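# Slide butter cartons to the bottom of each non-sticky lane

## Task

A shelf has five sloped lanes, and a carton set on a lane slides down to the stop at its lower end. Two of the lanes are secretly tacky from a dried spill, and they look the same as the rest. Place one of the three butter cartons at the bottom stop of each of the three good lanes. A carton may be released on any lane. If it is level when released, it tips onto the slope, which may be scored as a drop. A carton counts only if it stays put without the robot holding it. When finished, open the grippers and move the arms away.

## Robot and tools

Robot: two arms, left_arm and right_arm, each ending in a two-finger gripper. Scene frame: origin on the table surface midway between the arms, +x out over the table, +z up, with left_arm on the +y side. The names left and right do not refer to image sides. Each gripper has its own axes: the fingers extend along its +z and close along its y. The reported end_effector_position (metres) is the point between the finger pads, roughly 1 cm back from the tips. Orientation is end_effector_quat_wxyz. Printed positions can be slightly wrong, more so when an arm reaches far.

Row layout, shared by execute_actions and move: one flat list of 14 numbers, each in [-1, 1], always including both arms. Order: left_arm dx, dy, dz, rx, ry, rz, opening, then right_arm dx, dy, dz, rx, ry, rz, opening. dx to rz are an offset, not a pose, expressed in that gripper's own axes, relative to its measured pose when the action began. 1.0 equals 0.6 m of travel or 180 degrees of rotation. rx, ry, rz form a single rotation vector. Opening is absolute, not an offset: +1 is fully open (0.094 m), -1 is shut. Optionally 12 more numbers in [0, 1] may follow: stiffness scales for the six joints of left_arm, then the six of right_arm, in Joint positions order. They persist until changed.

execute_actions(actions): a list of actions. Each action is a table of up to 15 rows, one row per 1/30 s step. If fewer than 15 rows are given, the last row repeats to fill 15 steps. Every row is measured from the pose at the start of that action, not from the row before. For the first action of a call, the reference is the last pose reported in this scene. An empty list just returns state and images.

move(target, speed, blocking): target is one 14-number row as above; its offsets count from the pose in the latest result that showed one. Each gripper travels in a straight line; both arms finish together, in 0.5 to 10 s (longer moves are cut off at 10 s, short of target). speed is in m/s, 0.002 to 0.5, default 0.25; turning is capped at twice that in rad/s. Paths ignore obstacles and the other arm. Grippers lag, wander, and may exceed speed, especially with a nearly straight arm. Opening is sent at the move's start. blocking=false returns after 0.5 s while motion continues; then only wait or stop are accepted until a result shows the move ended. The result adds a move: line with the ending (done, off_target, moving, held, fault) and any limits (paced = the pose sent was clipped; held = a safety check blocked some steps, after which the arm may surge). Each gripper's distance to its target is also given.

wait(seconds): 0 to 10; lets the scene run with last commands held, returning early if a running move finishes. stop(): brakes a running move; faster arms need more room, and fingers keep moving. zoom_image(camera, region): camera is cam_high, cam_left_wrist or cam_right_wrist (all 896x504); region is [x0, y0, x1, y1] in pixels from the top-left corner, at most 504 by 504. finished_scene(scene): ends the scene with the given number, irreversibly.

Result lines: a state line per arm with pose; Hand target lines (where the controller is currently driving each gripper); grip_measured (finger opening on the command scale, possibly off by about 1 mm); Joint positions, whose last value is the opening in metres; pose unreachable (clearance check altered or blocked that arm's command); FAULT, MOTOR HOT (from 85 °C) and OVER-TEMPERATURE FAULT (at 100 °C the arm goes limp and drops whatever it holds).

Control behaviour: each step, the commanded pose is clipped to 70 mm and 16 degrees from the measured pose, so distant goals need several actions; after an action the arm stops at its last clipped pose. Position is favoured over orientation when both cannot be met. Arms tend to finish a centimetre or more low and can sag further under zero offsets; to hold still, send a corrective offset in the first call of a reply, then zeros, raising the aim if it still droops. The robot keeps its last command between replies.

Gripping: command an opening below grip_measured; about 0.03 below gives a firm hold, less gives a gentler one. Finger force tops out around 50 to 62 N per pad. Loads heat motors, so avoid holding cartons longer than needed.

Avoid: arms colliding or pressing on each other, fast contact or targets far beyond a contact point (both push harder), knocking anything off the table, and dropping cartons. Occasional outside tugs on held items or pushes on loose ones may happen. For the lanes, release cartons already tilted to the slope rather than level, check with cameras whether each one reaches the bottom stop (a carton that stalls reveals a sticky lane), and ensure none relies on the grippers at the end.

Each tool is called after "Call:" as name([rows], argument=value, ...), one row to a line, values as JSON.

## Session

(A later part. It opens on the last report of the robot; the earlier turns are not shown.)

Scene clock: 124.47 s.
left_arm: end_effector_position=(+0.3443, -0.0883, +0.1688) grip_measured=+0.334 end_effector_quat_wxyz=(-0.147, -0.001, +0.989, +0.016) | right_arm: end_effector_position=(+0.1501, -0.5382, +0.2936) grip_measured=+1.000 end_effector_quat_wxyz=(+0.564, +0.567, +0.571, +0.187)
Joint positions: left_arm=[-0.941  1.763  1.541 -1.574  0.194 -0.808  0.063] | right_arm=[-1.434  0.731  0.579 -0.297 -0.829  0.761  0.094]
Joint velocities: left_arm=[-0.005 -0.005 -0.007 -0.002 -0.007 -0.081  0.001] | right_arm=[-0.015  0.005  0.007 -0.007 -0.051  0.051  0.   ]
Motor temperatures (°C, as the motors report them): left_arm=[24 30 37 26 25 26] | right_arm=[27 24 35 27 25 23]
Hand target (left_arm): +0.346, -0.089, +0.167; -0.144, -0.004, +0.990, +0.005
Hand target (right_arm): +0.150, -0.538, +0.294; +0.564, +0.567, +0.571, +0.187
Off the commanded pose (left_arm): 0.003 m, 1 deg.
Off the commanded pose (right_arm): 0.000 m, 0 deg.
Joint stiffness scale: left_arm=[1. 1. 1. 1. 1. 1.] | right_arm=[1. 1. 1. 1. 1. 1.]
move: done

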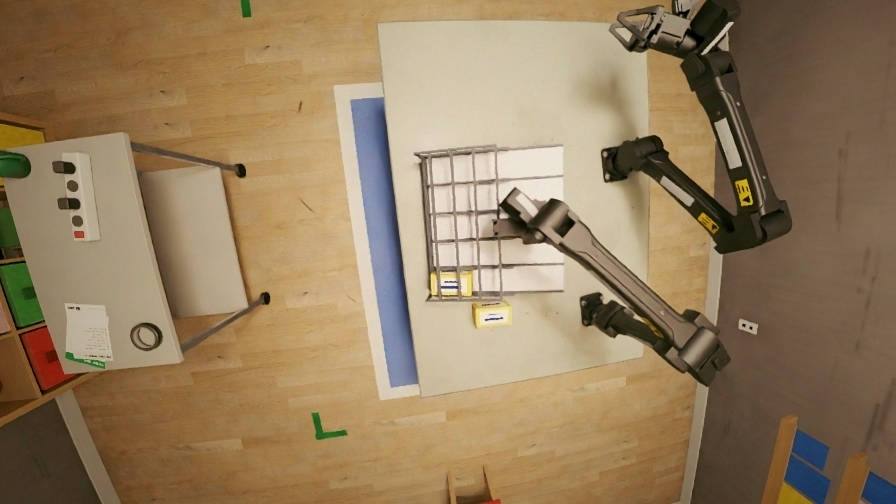

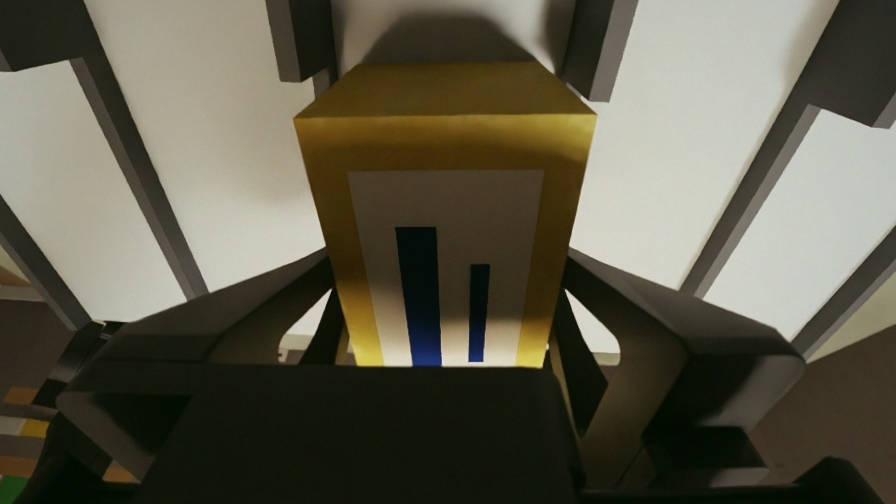

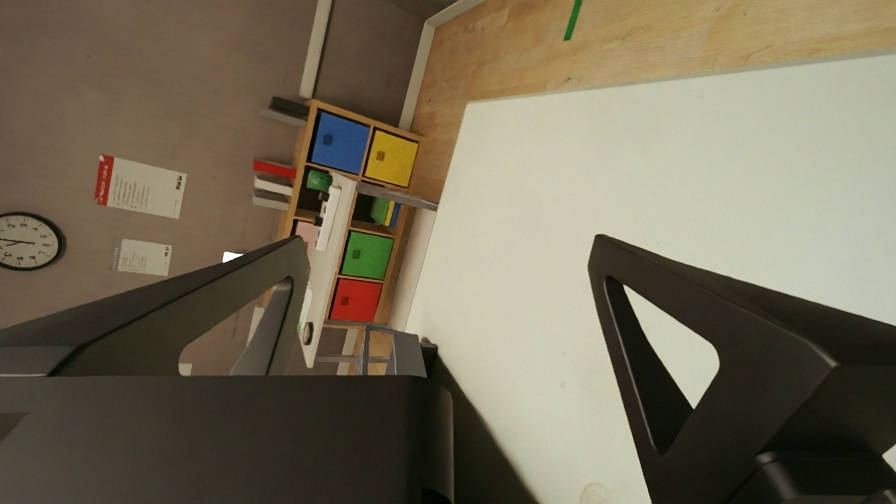

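Call:
move(target=[0,0,0,0,0,0,0.7,0,0,0,0,0,0,1])

Call:
wait(seconds=1)

Scene clock: 126.60 s.
left_arm: end_effector_position=(+0.3444, -0.0883, +0.1688) grip_measured=+0.698 end_effector_quat_wxyz=(-0.147, -0.001, +0.989, +0.016) | right_arm: end_effector_position=(+0.1501, -0.5382, +0.2936) grip_measured=+1.000 end_effector_quat_wxyz=(+0.564, +0.567, +0.571, +0.187)
Joint positions: left_arm=[-0.941  1.763  1.541 -1.574  0.194 -0.807  0.08 ] | right_arm=[-1.434  0.731  0.579 -0.297 -0.829  0.761  0.094]
Joint velocities: left_arm=[-0.024 -0.015 -0.002 -0.002  0.037 -0.007 -0.   ] | right_arm=[ 0.005 -0.015 -0.002  0.012 -0.007  0.022  0.   ]
Motor temperatures (°C, as the motors report them): left_arm=[24 30 36 26 25 26] | right_arm=[27 24 35 27 25 23]
Hand target (left_arm): +0.344, -0.088, +0.169; -0.147, -0.001, +0.989, +0.015
Hand target (right_arm): +0.150, -0.538, +0.294; +0.564, +0.567, +0.571, +0.187
Off the commanded pose (left_arm): 0.000 m, 0 deg.
Off the commanded pose (right_arm): 0.000 m, 0 deg.
Joint stiffness scale: left_arm=[1. 1. 1. 1. 1. 1.] | right_arm=[1. 1. 1. 1. 1. 1.]
move: done

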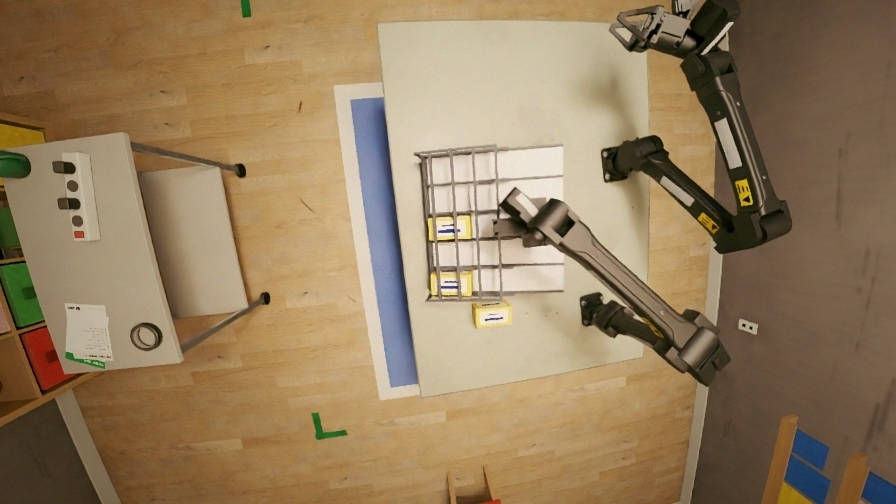

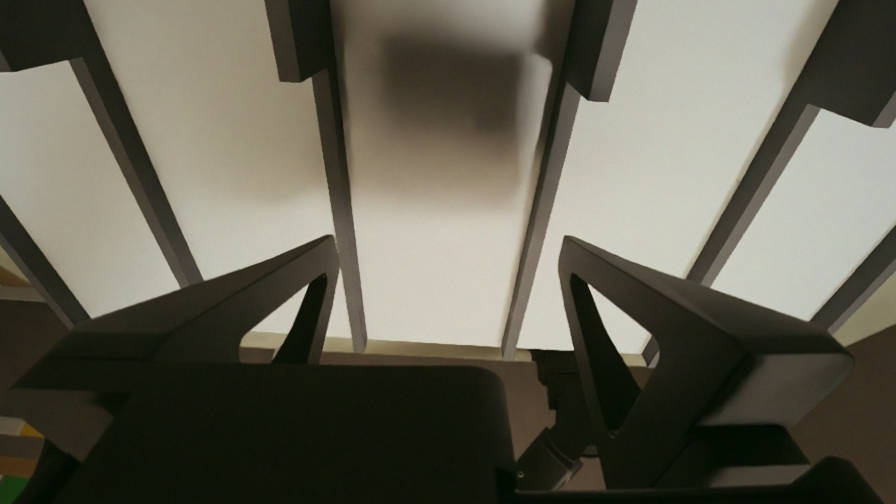

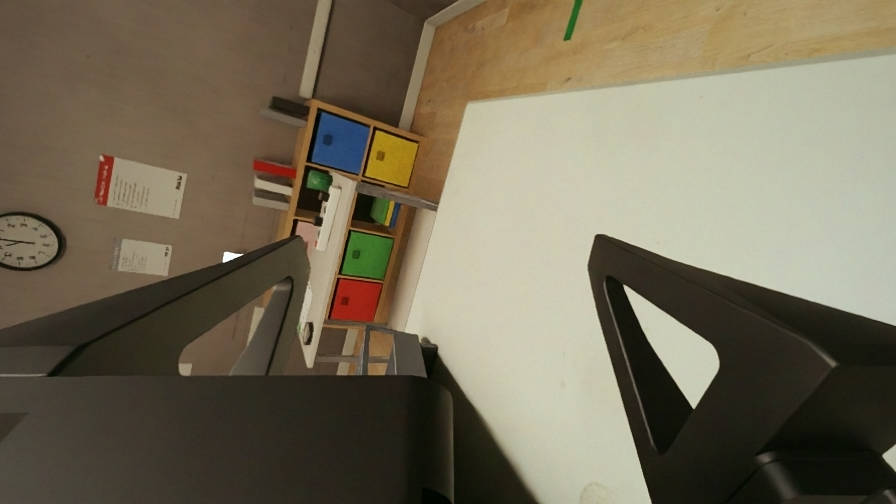

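Scene clock: 127.60 s.
left_arm: end_effector_position=(+0.3444, -0.0883, +0.1688) grip_measured=+0.698 end_effector_quat_wxyz=(-0.147, -0.001, +0.989, +0.016) | right_arm: end_effector_position=(+0.1501, -0.5382, +0.2936) grip_measured=+1.000 end_effector_quat_wxyz=(+0.564, +0.567, +0.571, +0.187)
Joint positions: left_arm=[-0.941  1.763  1.541 -1.574  0.194 -0.807  0.08 ] | right_arm=[-1.434  0.731  0.579 -0.297 -0.829  0.761  0.094]
Joint velocities: left_arm=[ 0.005  0.005 -0.007  0.002 -0.022  0.037 -0.   ] | right_arm=[-0.005 -0.015 -0.007 -0.012  0.066  0.037  0.   ]
Motor temperatures (°C, as the motors report them): left_arm=[24 30 36 26 25 26] | right_arm=[27 24 35 27 25 23]
Hand target (left_arm): +0.344, -0.088, +0.169; -0.147, -0.001, +0.989, +0.015
Hand target (right_arm): +0.150, -0.538, +0.294; +0.564, +0.567, +0.571, +0.187
Off the commanded pose (left_arm): 0.000 m, 0 deg.
Off the commanded pose (right_arm): 0.000 m, 0 deg.
Joint stiffness scale: left_arm=[1. 1. 1. 1. 1. 1.] | right_arm=[1. 1. 1. 1. 1. 1.]
wait: 1.00 s; at rest by 0.17 s

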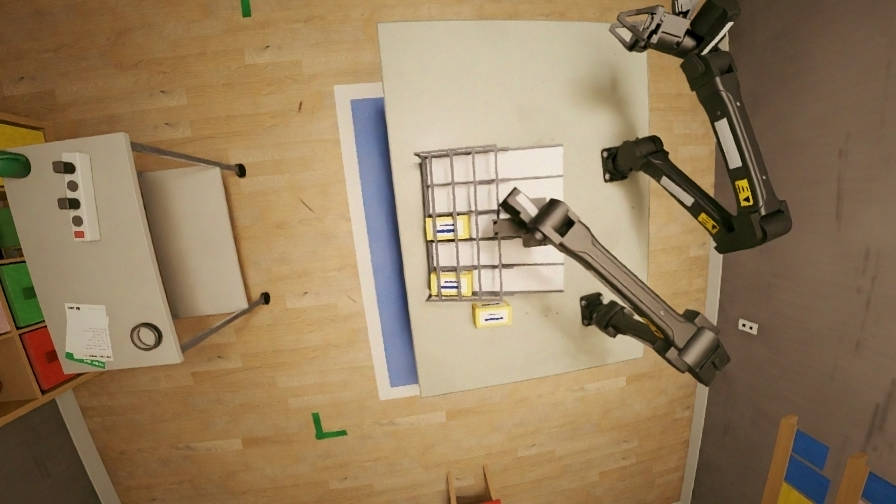

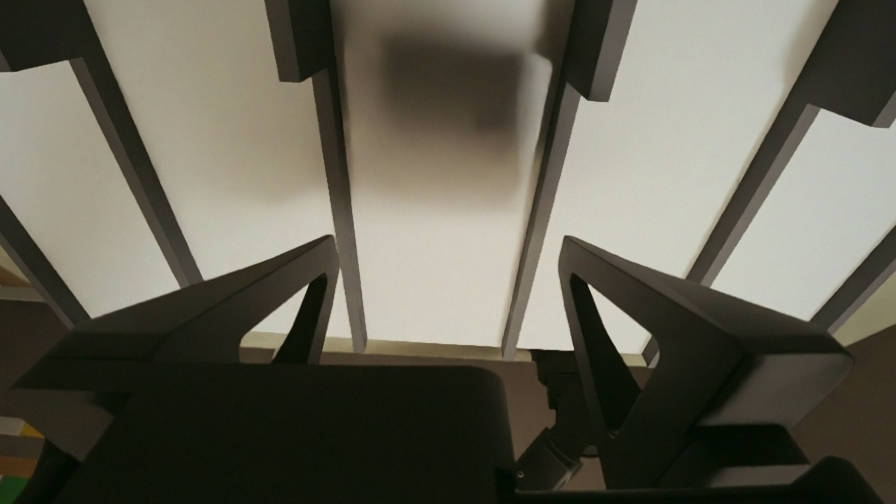

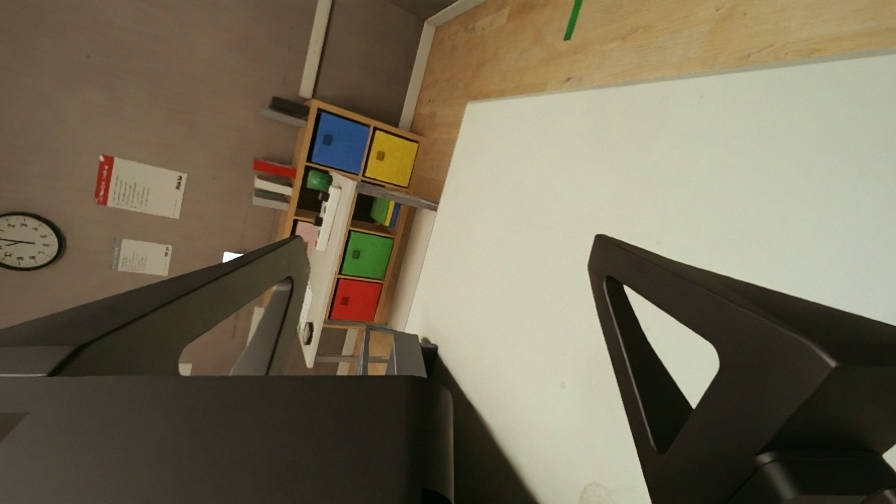

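Lane 3 good. Get carton 3.

Call:
move(target=[0.06,0,-0.08,0,-0.093,0,1,0,0,0,0,0,0,1], speed=0.2)

Call:
move(target=[0.03,0.56,0,0,0,0,1,0,0,0,0,0,0,1], speed=0.25)

Call:
move(target=[-0.24,0,0.1,0,0,0,1,0,0,0,0,0,0,1], speed=0.2)

Scene clock: 132.23 s.
left_arm: end_effector_position=(+0.3262, -0.0890, +0.2331) grip_measured=+1.000 end_effector_quat_wxyz=(-0.003, +0.007, +1.000, +0.015) | right_arm: end_effector_position=(+0.1501, -0.5382, +0.2936) grip_measured=+1.000 end_effector_quat_wxyz=(+0.564, +0.567, +0.571, +0.187)
Joint positions: left_arm=[-1.046  1.587  1.51  -1.522 -0.013 -0.918  0.094] | right_arm=[-1.434  0.731  0.579 -0.297 -0.829  0.761  0.094]
Joint velocities: left_arm=[-0.005 -0.005  0.002 -0.002 -0.081  0.007  0.   ] | right_arm=[ 0.005 -0.005 -0.007 -0.002 -0.007 -0.095  0.   ]
Motor temperatures (°C, as the motors report them): left_arm=[24 30 36 26 25 26] | right_arm=[27 24 35 27 25 23]
Hand target (left_arm): +0.324, -0.091, +0.226; -0.002, +0.001, +1.000, +0.016
Hand target (right_arm): +0.150, -0.538, +0.294; +0.564, +0.567, +0.571, +0.187
Off the commanded pose (left_arm): 0.008 m, 1 deg.
Off the commanded pose (right_arm): 0.000 m, 0 deg.
Joint stiffness scale: left_arm=[1. 1. 1. 1. 1. 1.] | right_arm=[1. 1. 1. 1. 1. 1.]
move: done

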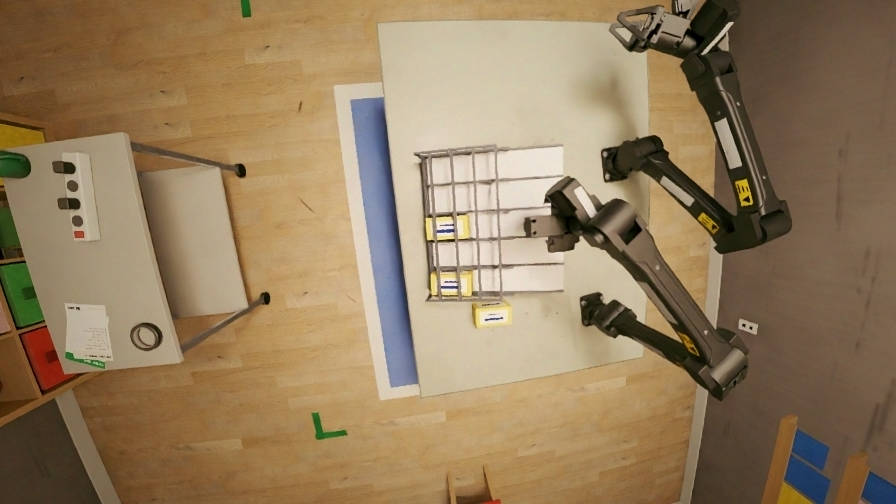

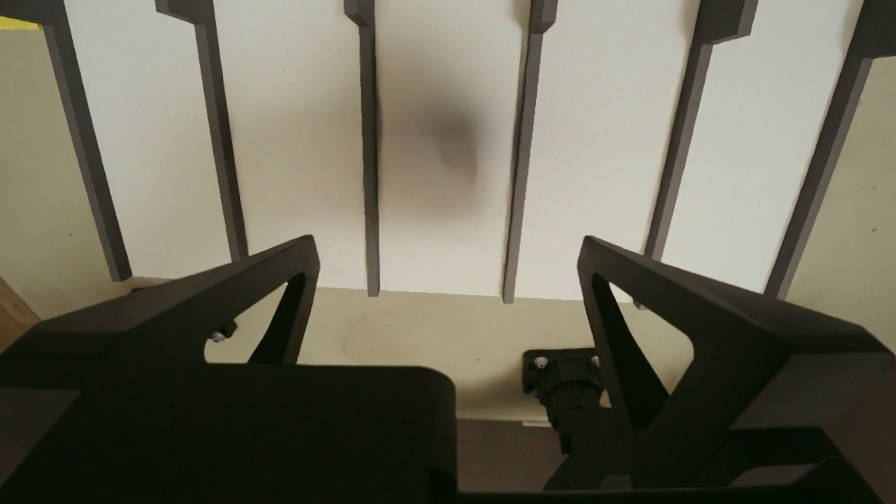

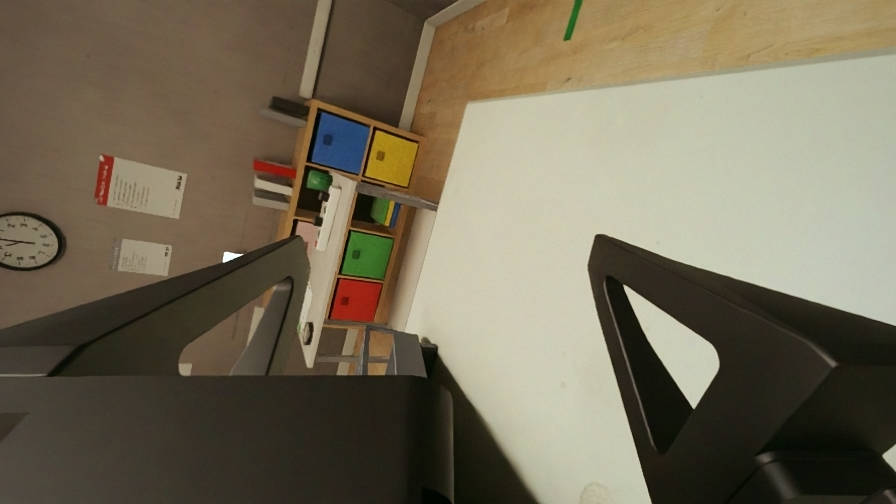

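Scene clock: 134.27 s.
left_arm: end_effector_position=(+0.3225, +0.2505, +0.2519) grip_measured=+1.000 end_effector_quat_wxyz=(+0.012, -0.004, +1.000, +0.016) | right_arm: end_effector_position=(+0.1501, -0.5382, +0.2936) grip_measured=+1.000 end_effector_quat_wxyz=(+0.564, +0.567, +0.571, +0.187)
Joint positions: left_arm=[-0.266  1.054  1.065 -1.563 -0.036 -0.158  0.094] | right_arm=[-1.434  0.731  0.579 -0.297 -0.829  0.761  0.094]
Joint velocities: left_arm=[-0.015 -0.005 -0.007 -0.007  0.007 -0.007  0.   ] | right_arm=[-0.005 -0.005 -0.007  0.002 -0.007 -0.007  0.   ]
Motor temperatures (°C, as the motors report them): left_arm=[24 30 36 26 25 26] | right_arm=[27 24 35 27 25 23]
Hand target (left_arm): +0.315, +0.251, +0.247; -0.003, +0.007, +1.000, +0.018
Hand target (right_arm): +0.150, -0.538, +0.294; +0.564, +0.567, +0.571, +0.187
Off the commanded pose (left_arm): 0.013 m, 2 deg.
Off the commanded pose (right_arm): 0.000 m, 0 deg.
Joint stiffness scale: left_arm=[1. 1. 1. 1. 1. 1.] | right_arm=[1. 1. 1. 1. 1. 1.]
move: off_target (left_arm)

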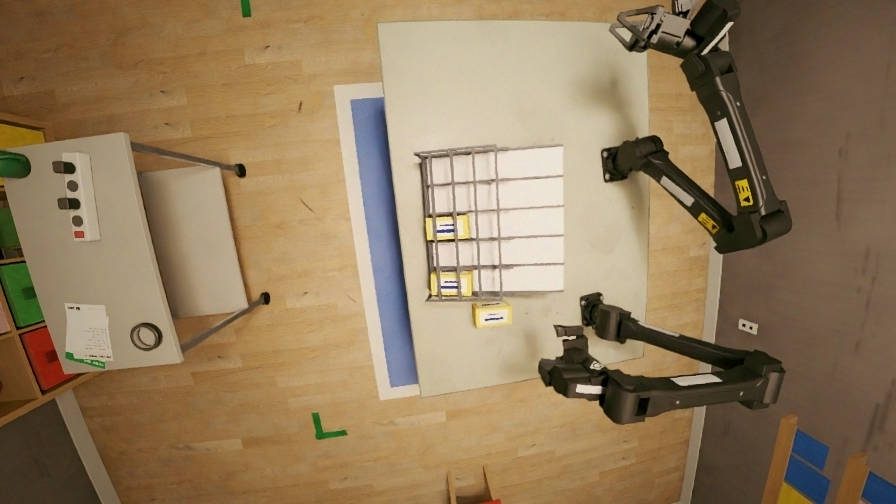

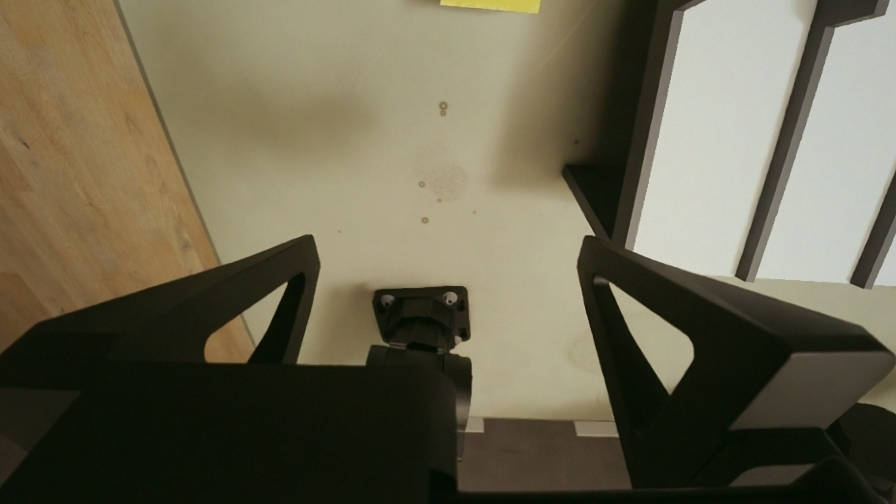

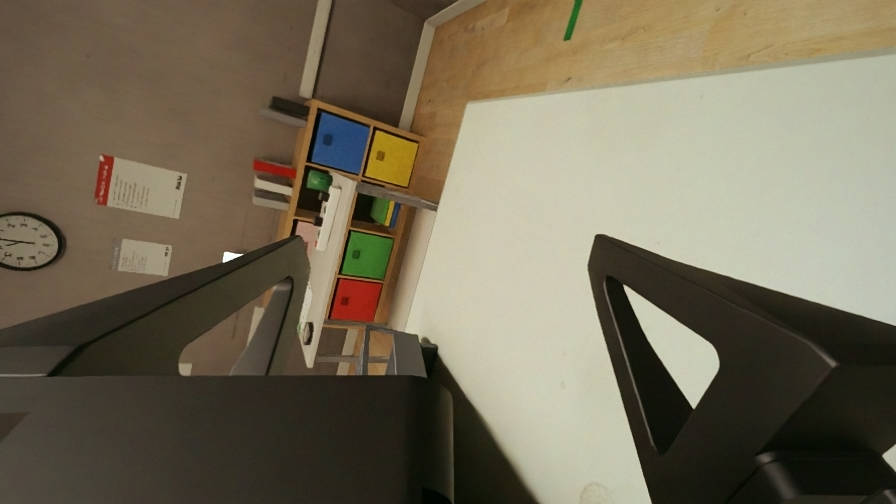

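Scene clock: 135.47 s.
left_arm: end_effector_position=(+0.4464, +0.2514, +0.1766) grip_measured=+1.000 end_effector_quat_wxyz=(-0.017, -0.007, +1.000, +0.020) | right_arm: end_effector_position=(+0.1501, -0.5382, +0.2936) grip_measured=+1.000 end_effector_quat_wxyz=(+0.564, +0.567, +0.571, +0.187)
Joint positions: left_arm=[-0.217  1.446  1.201 -1.364 -0.036 -0.117  0.094] | right_arm=[-1.434  0.731  0.579 -0.297 -0.829  0.761  0.094]
Joint velocities: left_arm=[-0.015  0.005  0.002 -0.002 -0.007 -0.022  0.   ] | right_arm=[ 0.015 -0.024 -0.017 -0.002 -0.11  -0.022  0.   ]
Motor temperatures (°C, as the motors report them): left_arm=[24 30 36 26 25 26] | right_arm=[27 24 35 27 25 23]
Hand target (left_arm): +0.466, +0.254, +0.193; +0.012, -0.004, +1.000, +0.017
Hand target (right_arm): +0.150, -0.538, +0.294; +0.564, +0.567, +0.571, +0.187
Off the commanded pose (left_arm): 0.029 m, 3 deg.
Off the commanded pose (right_arm): 0.000 m, 0 deg.
Joint stiffness scale: left_arm=[1. 1. 1. 1. 1. 1.] | right_arm=[1. 1. 1. 1. 1. 1.]
move: off_target (left_arm)

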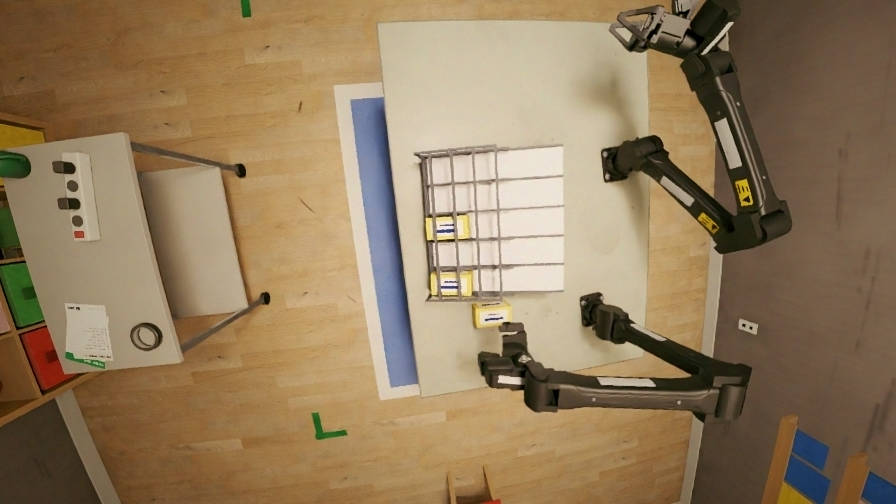

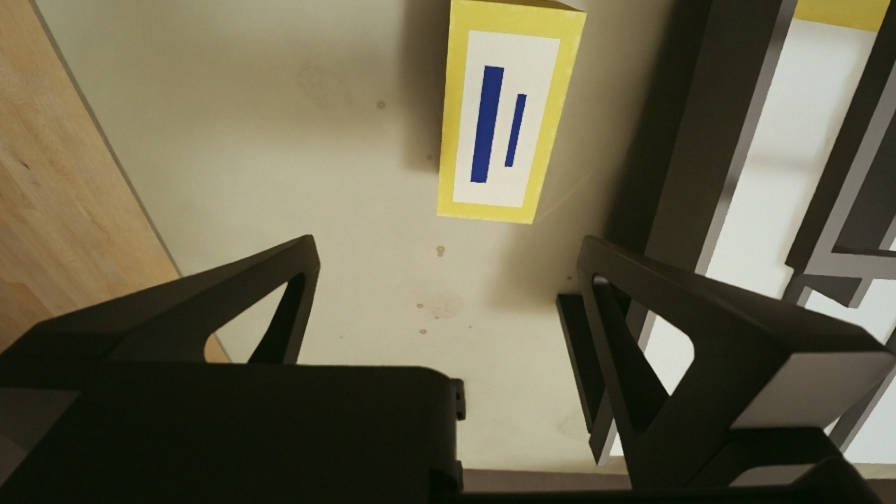

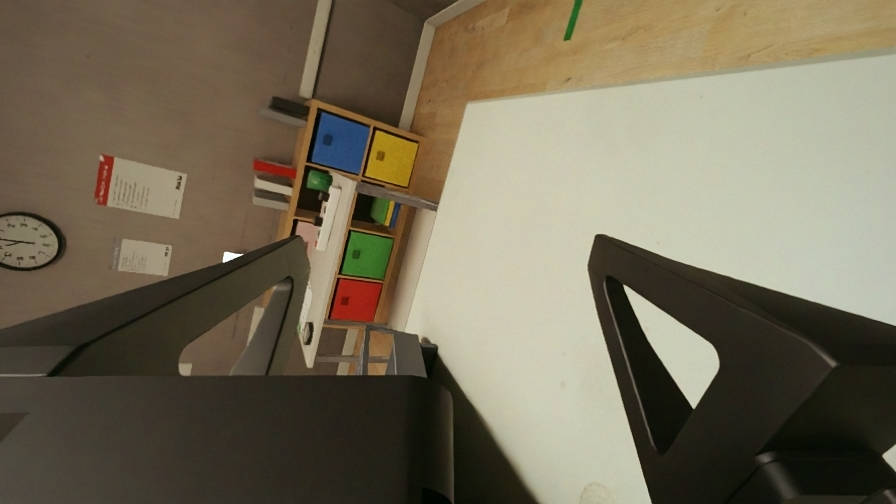

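Call:
move(target=[-0.045,-0.055,0.13,0,0,0.045,1,0,0,0,0,0,0,1], speed=0.12)

Scene clock: 139.93 s.
left_arm: end_effector_position=(+0.4714, +0.2259, +0.1050) grip_measured=+1.000 end_effector_quat_wxyz=(-0.015, +0.049, +0.998, +0.020) | right_arm: end_effector_position=(+0.1501, -0.5382, +0.2936) grip_measured=+1.000 end_effector_quat_wxyz=(+0.564, +0.567, +0.571, +0.187)
Joint positions: left_arm=[-0.27   1.577  1.15  -1.178 -0.036 -0.057  0.094] | right_arm=[-1.434  0.731  0.579 -0.297 -0.829  0.761  0.094]
Joint velocities: left_arm=[-0.005 -0.005  0.002 -0.002 -0.037  0.051  0.   ] | right_arm=[ 0.005  0.005 -0.012  0.002 -0.022  0.007  0.   ]
Motor temperatures (°C, as the motors report them): left_arm=[24 30 36 26 25 26] | right_arm=[27 24 35 27 25 23]
Hand target (left_arm): +0.470, +0.222, +0.096; -0.018, +0.064, +0.998, +0.018
Hand target (right_arm): +0.150, -0.538, +0.294; +0.564, +0.567, +0.571, +0.187
Off the commanded pose (left_arm): 0.009 m, 2 deg.
Off the commanded pose (right_arm): 0.000 m, 0 deg.
Joint stiffness scale: left_arm=[1. 1. 1. 1. 1. 1.] | right_arm=[1. 1. 1. 1. 1. 1.]
move: done

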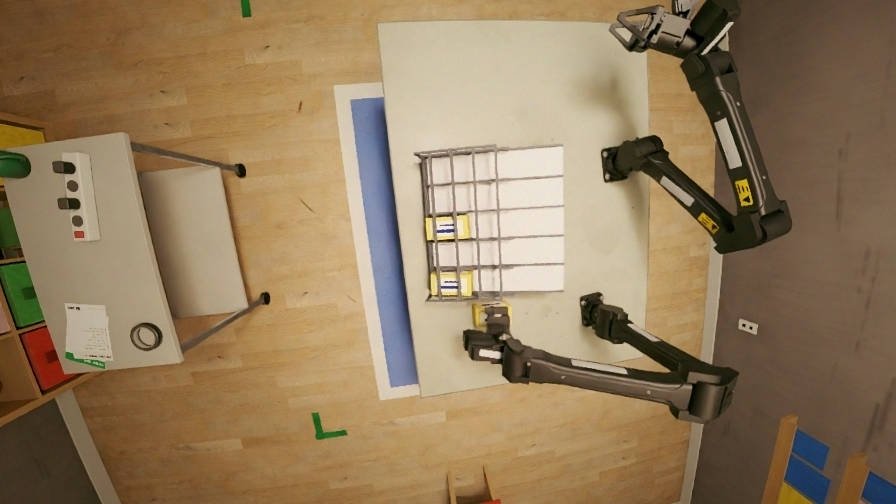

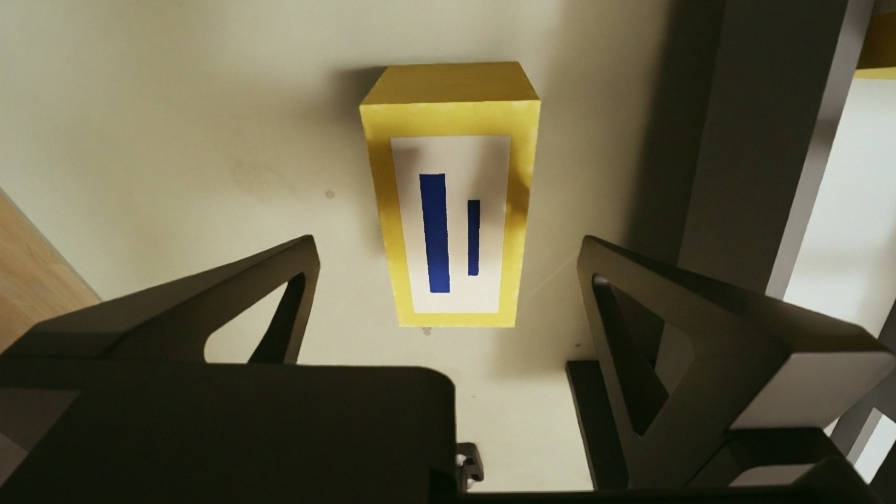

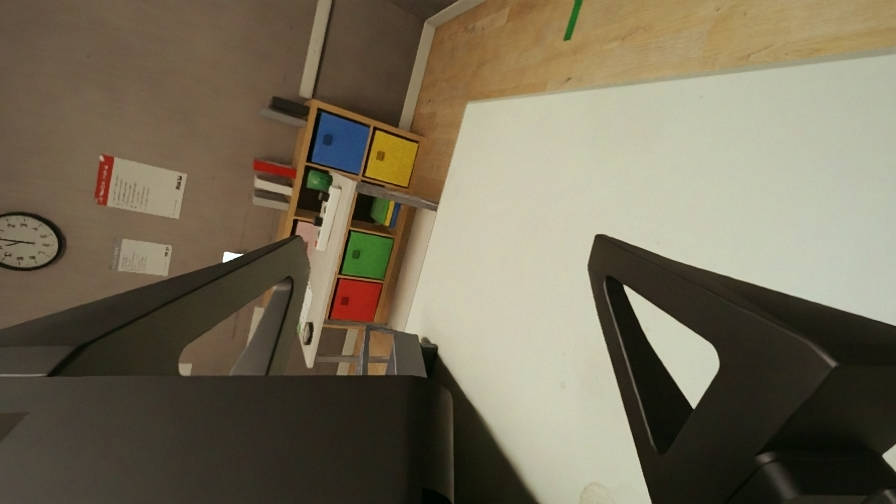

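About 1 cm too far forward. Descend.

Call:
move(target=[0.015,0,0.105,0,0,0,1,0,0,0,0,0,0,1], speed=0.08)

Scene clock: 142.47 s.
left_arm: end_effector_position=(+0.4611, +0.2275, +0.0516) grip_measured=+1.000 end_effector_quat_wxyz=(-0.012, +0.050, +0.998, +0.019) | right_arm: end_effector_position=(+0.1501, -0.5382, +0.2936) grip_measured=+1.000 end_effector_quat_wxyz=(+0.564, +0.567, +0.571, +0.187)
Joint positions: left_arm=[-0.27   1.618  1.041 -1.022 -0.036 -0.056  0.094] | right_arm=[-1.434  0.731  0.579 -0.297 -0.829  0.761  0.094]
Joint velocities: left_arm=[-0.015 -0.005  0.017 -0.022 -0.051 -0.066  0.   ] | right_arm=[ 0.005  0.005 -0.012 -0.002 -0.066 -0.051  0.   ]
Motor temperatures (°C, as the motors report them): left_arm=[24 30 36 26 25 26] | right_arm=[27 24 35 27 25 23]
Hand target (left_arm): +0.460, +0.229, +0.042; -0.016, +0.049, +0.998, +0.020
Hand target (right_arm): +0.150, -0.538, +0.294; +0.564, +0.567, +0.571, +0.187
Off the commanded pose (left_arm): 0.009 m, 0 deg.
Off the commanded pose (right_arm): 0.000 m, 0 deg.
Joint stiffness scale: left_arm=[1. 1. 1. 1. 1. 1.] | right_arm=[1. 1. 1. 1. 1. 1.]
move: done

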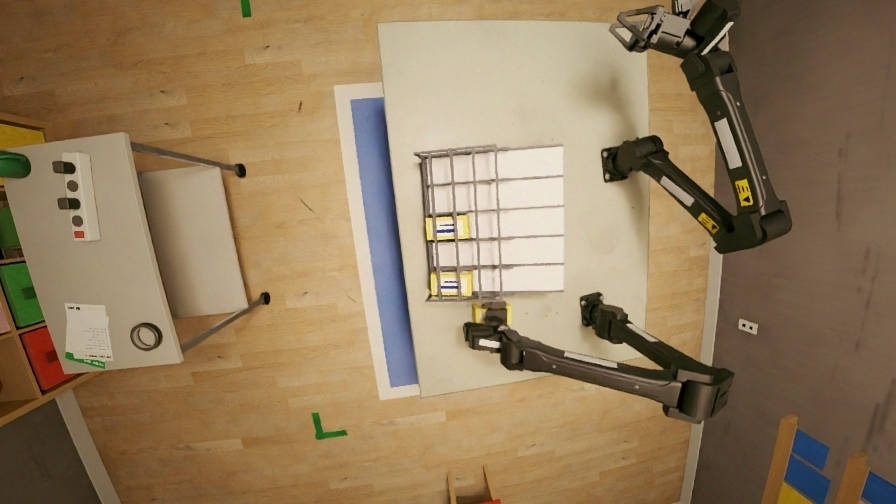

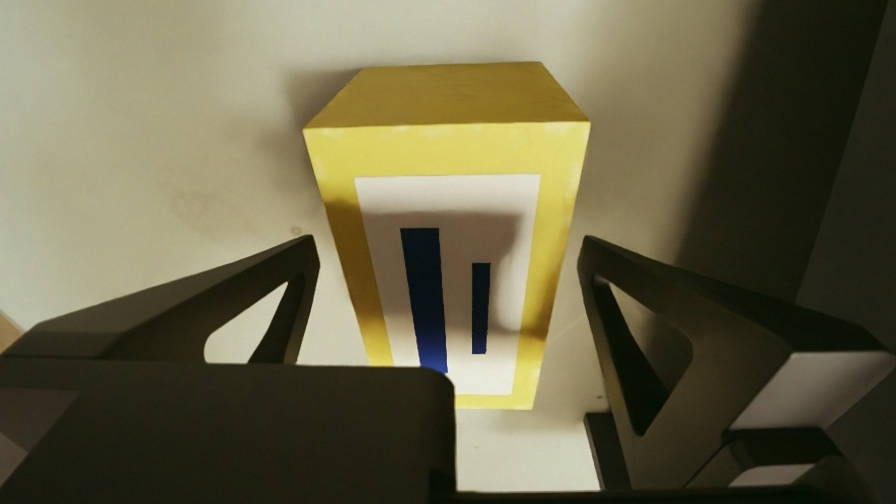

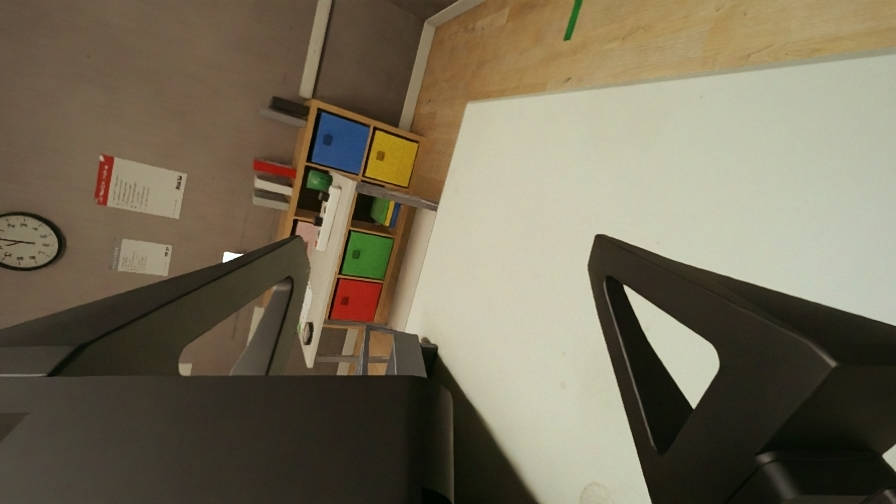

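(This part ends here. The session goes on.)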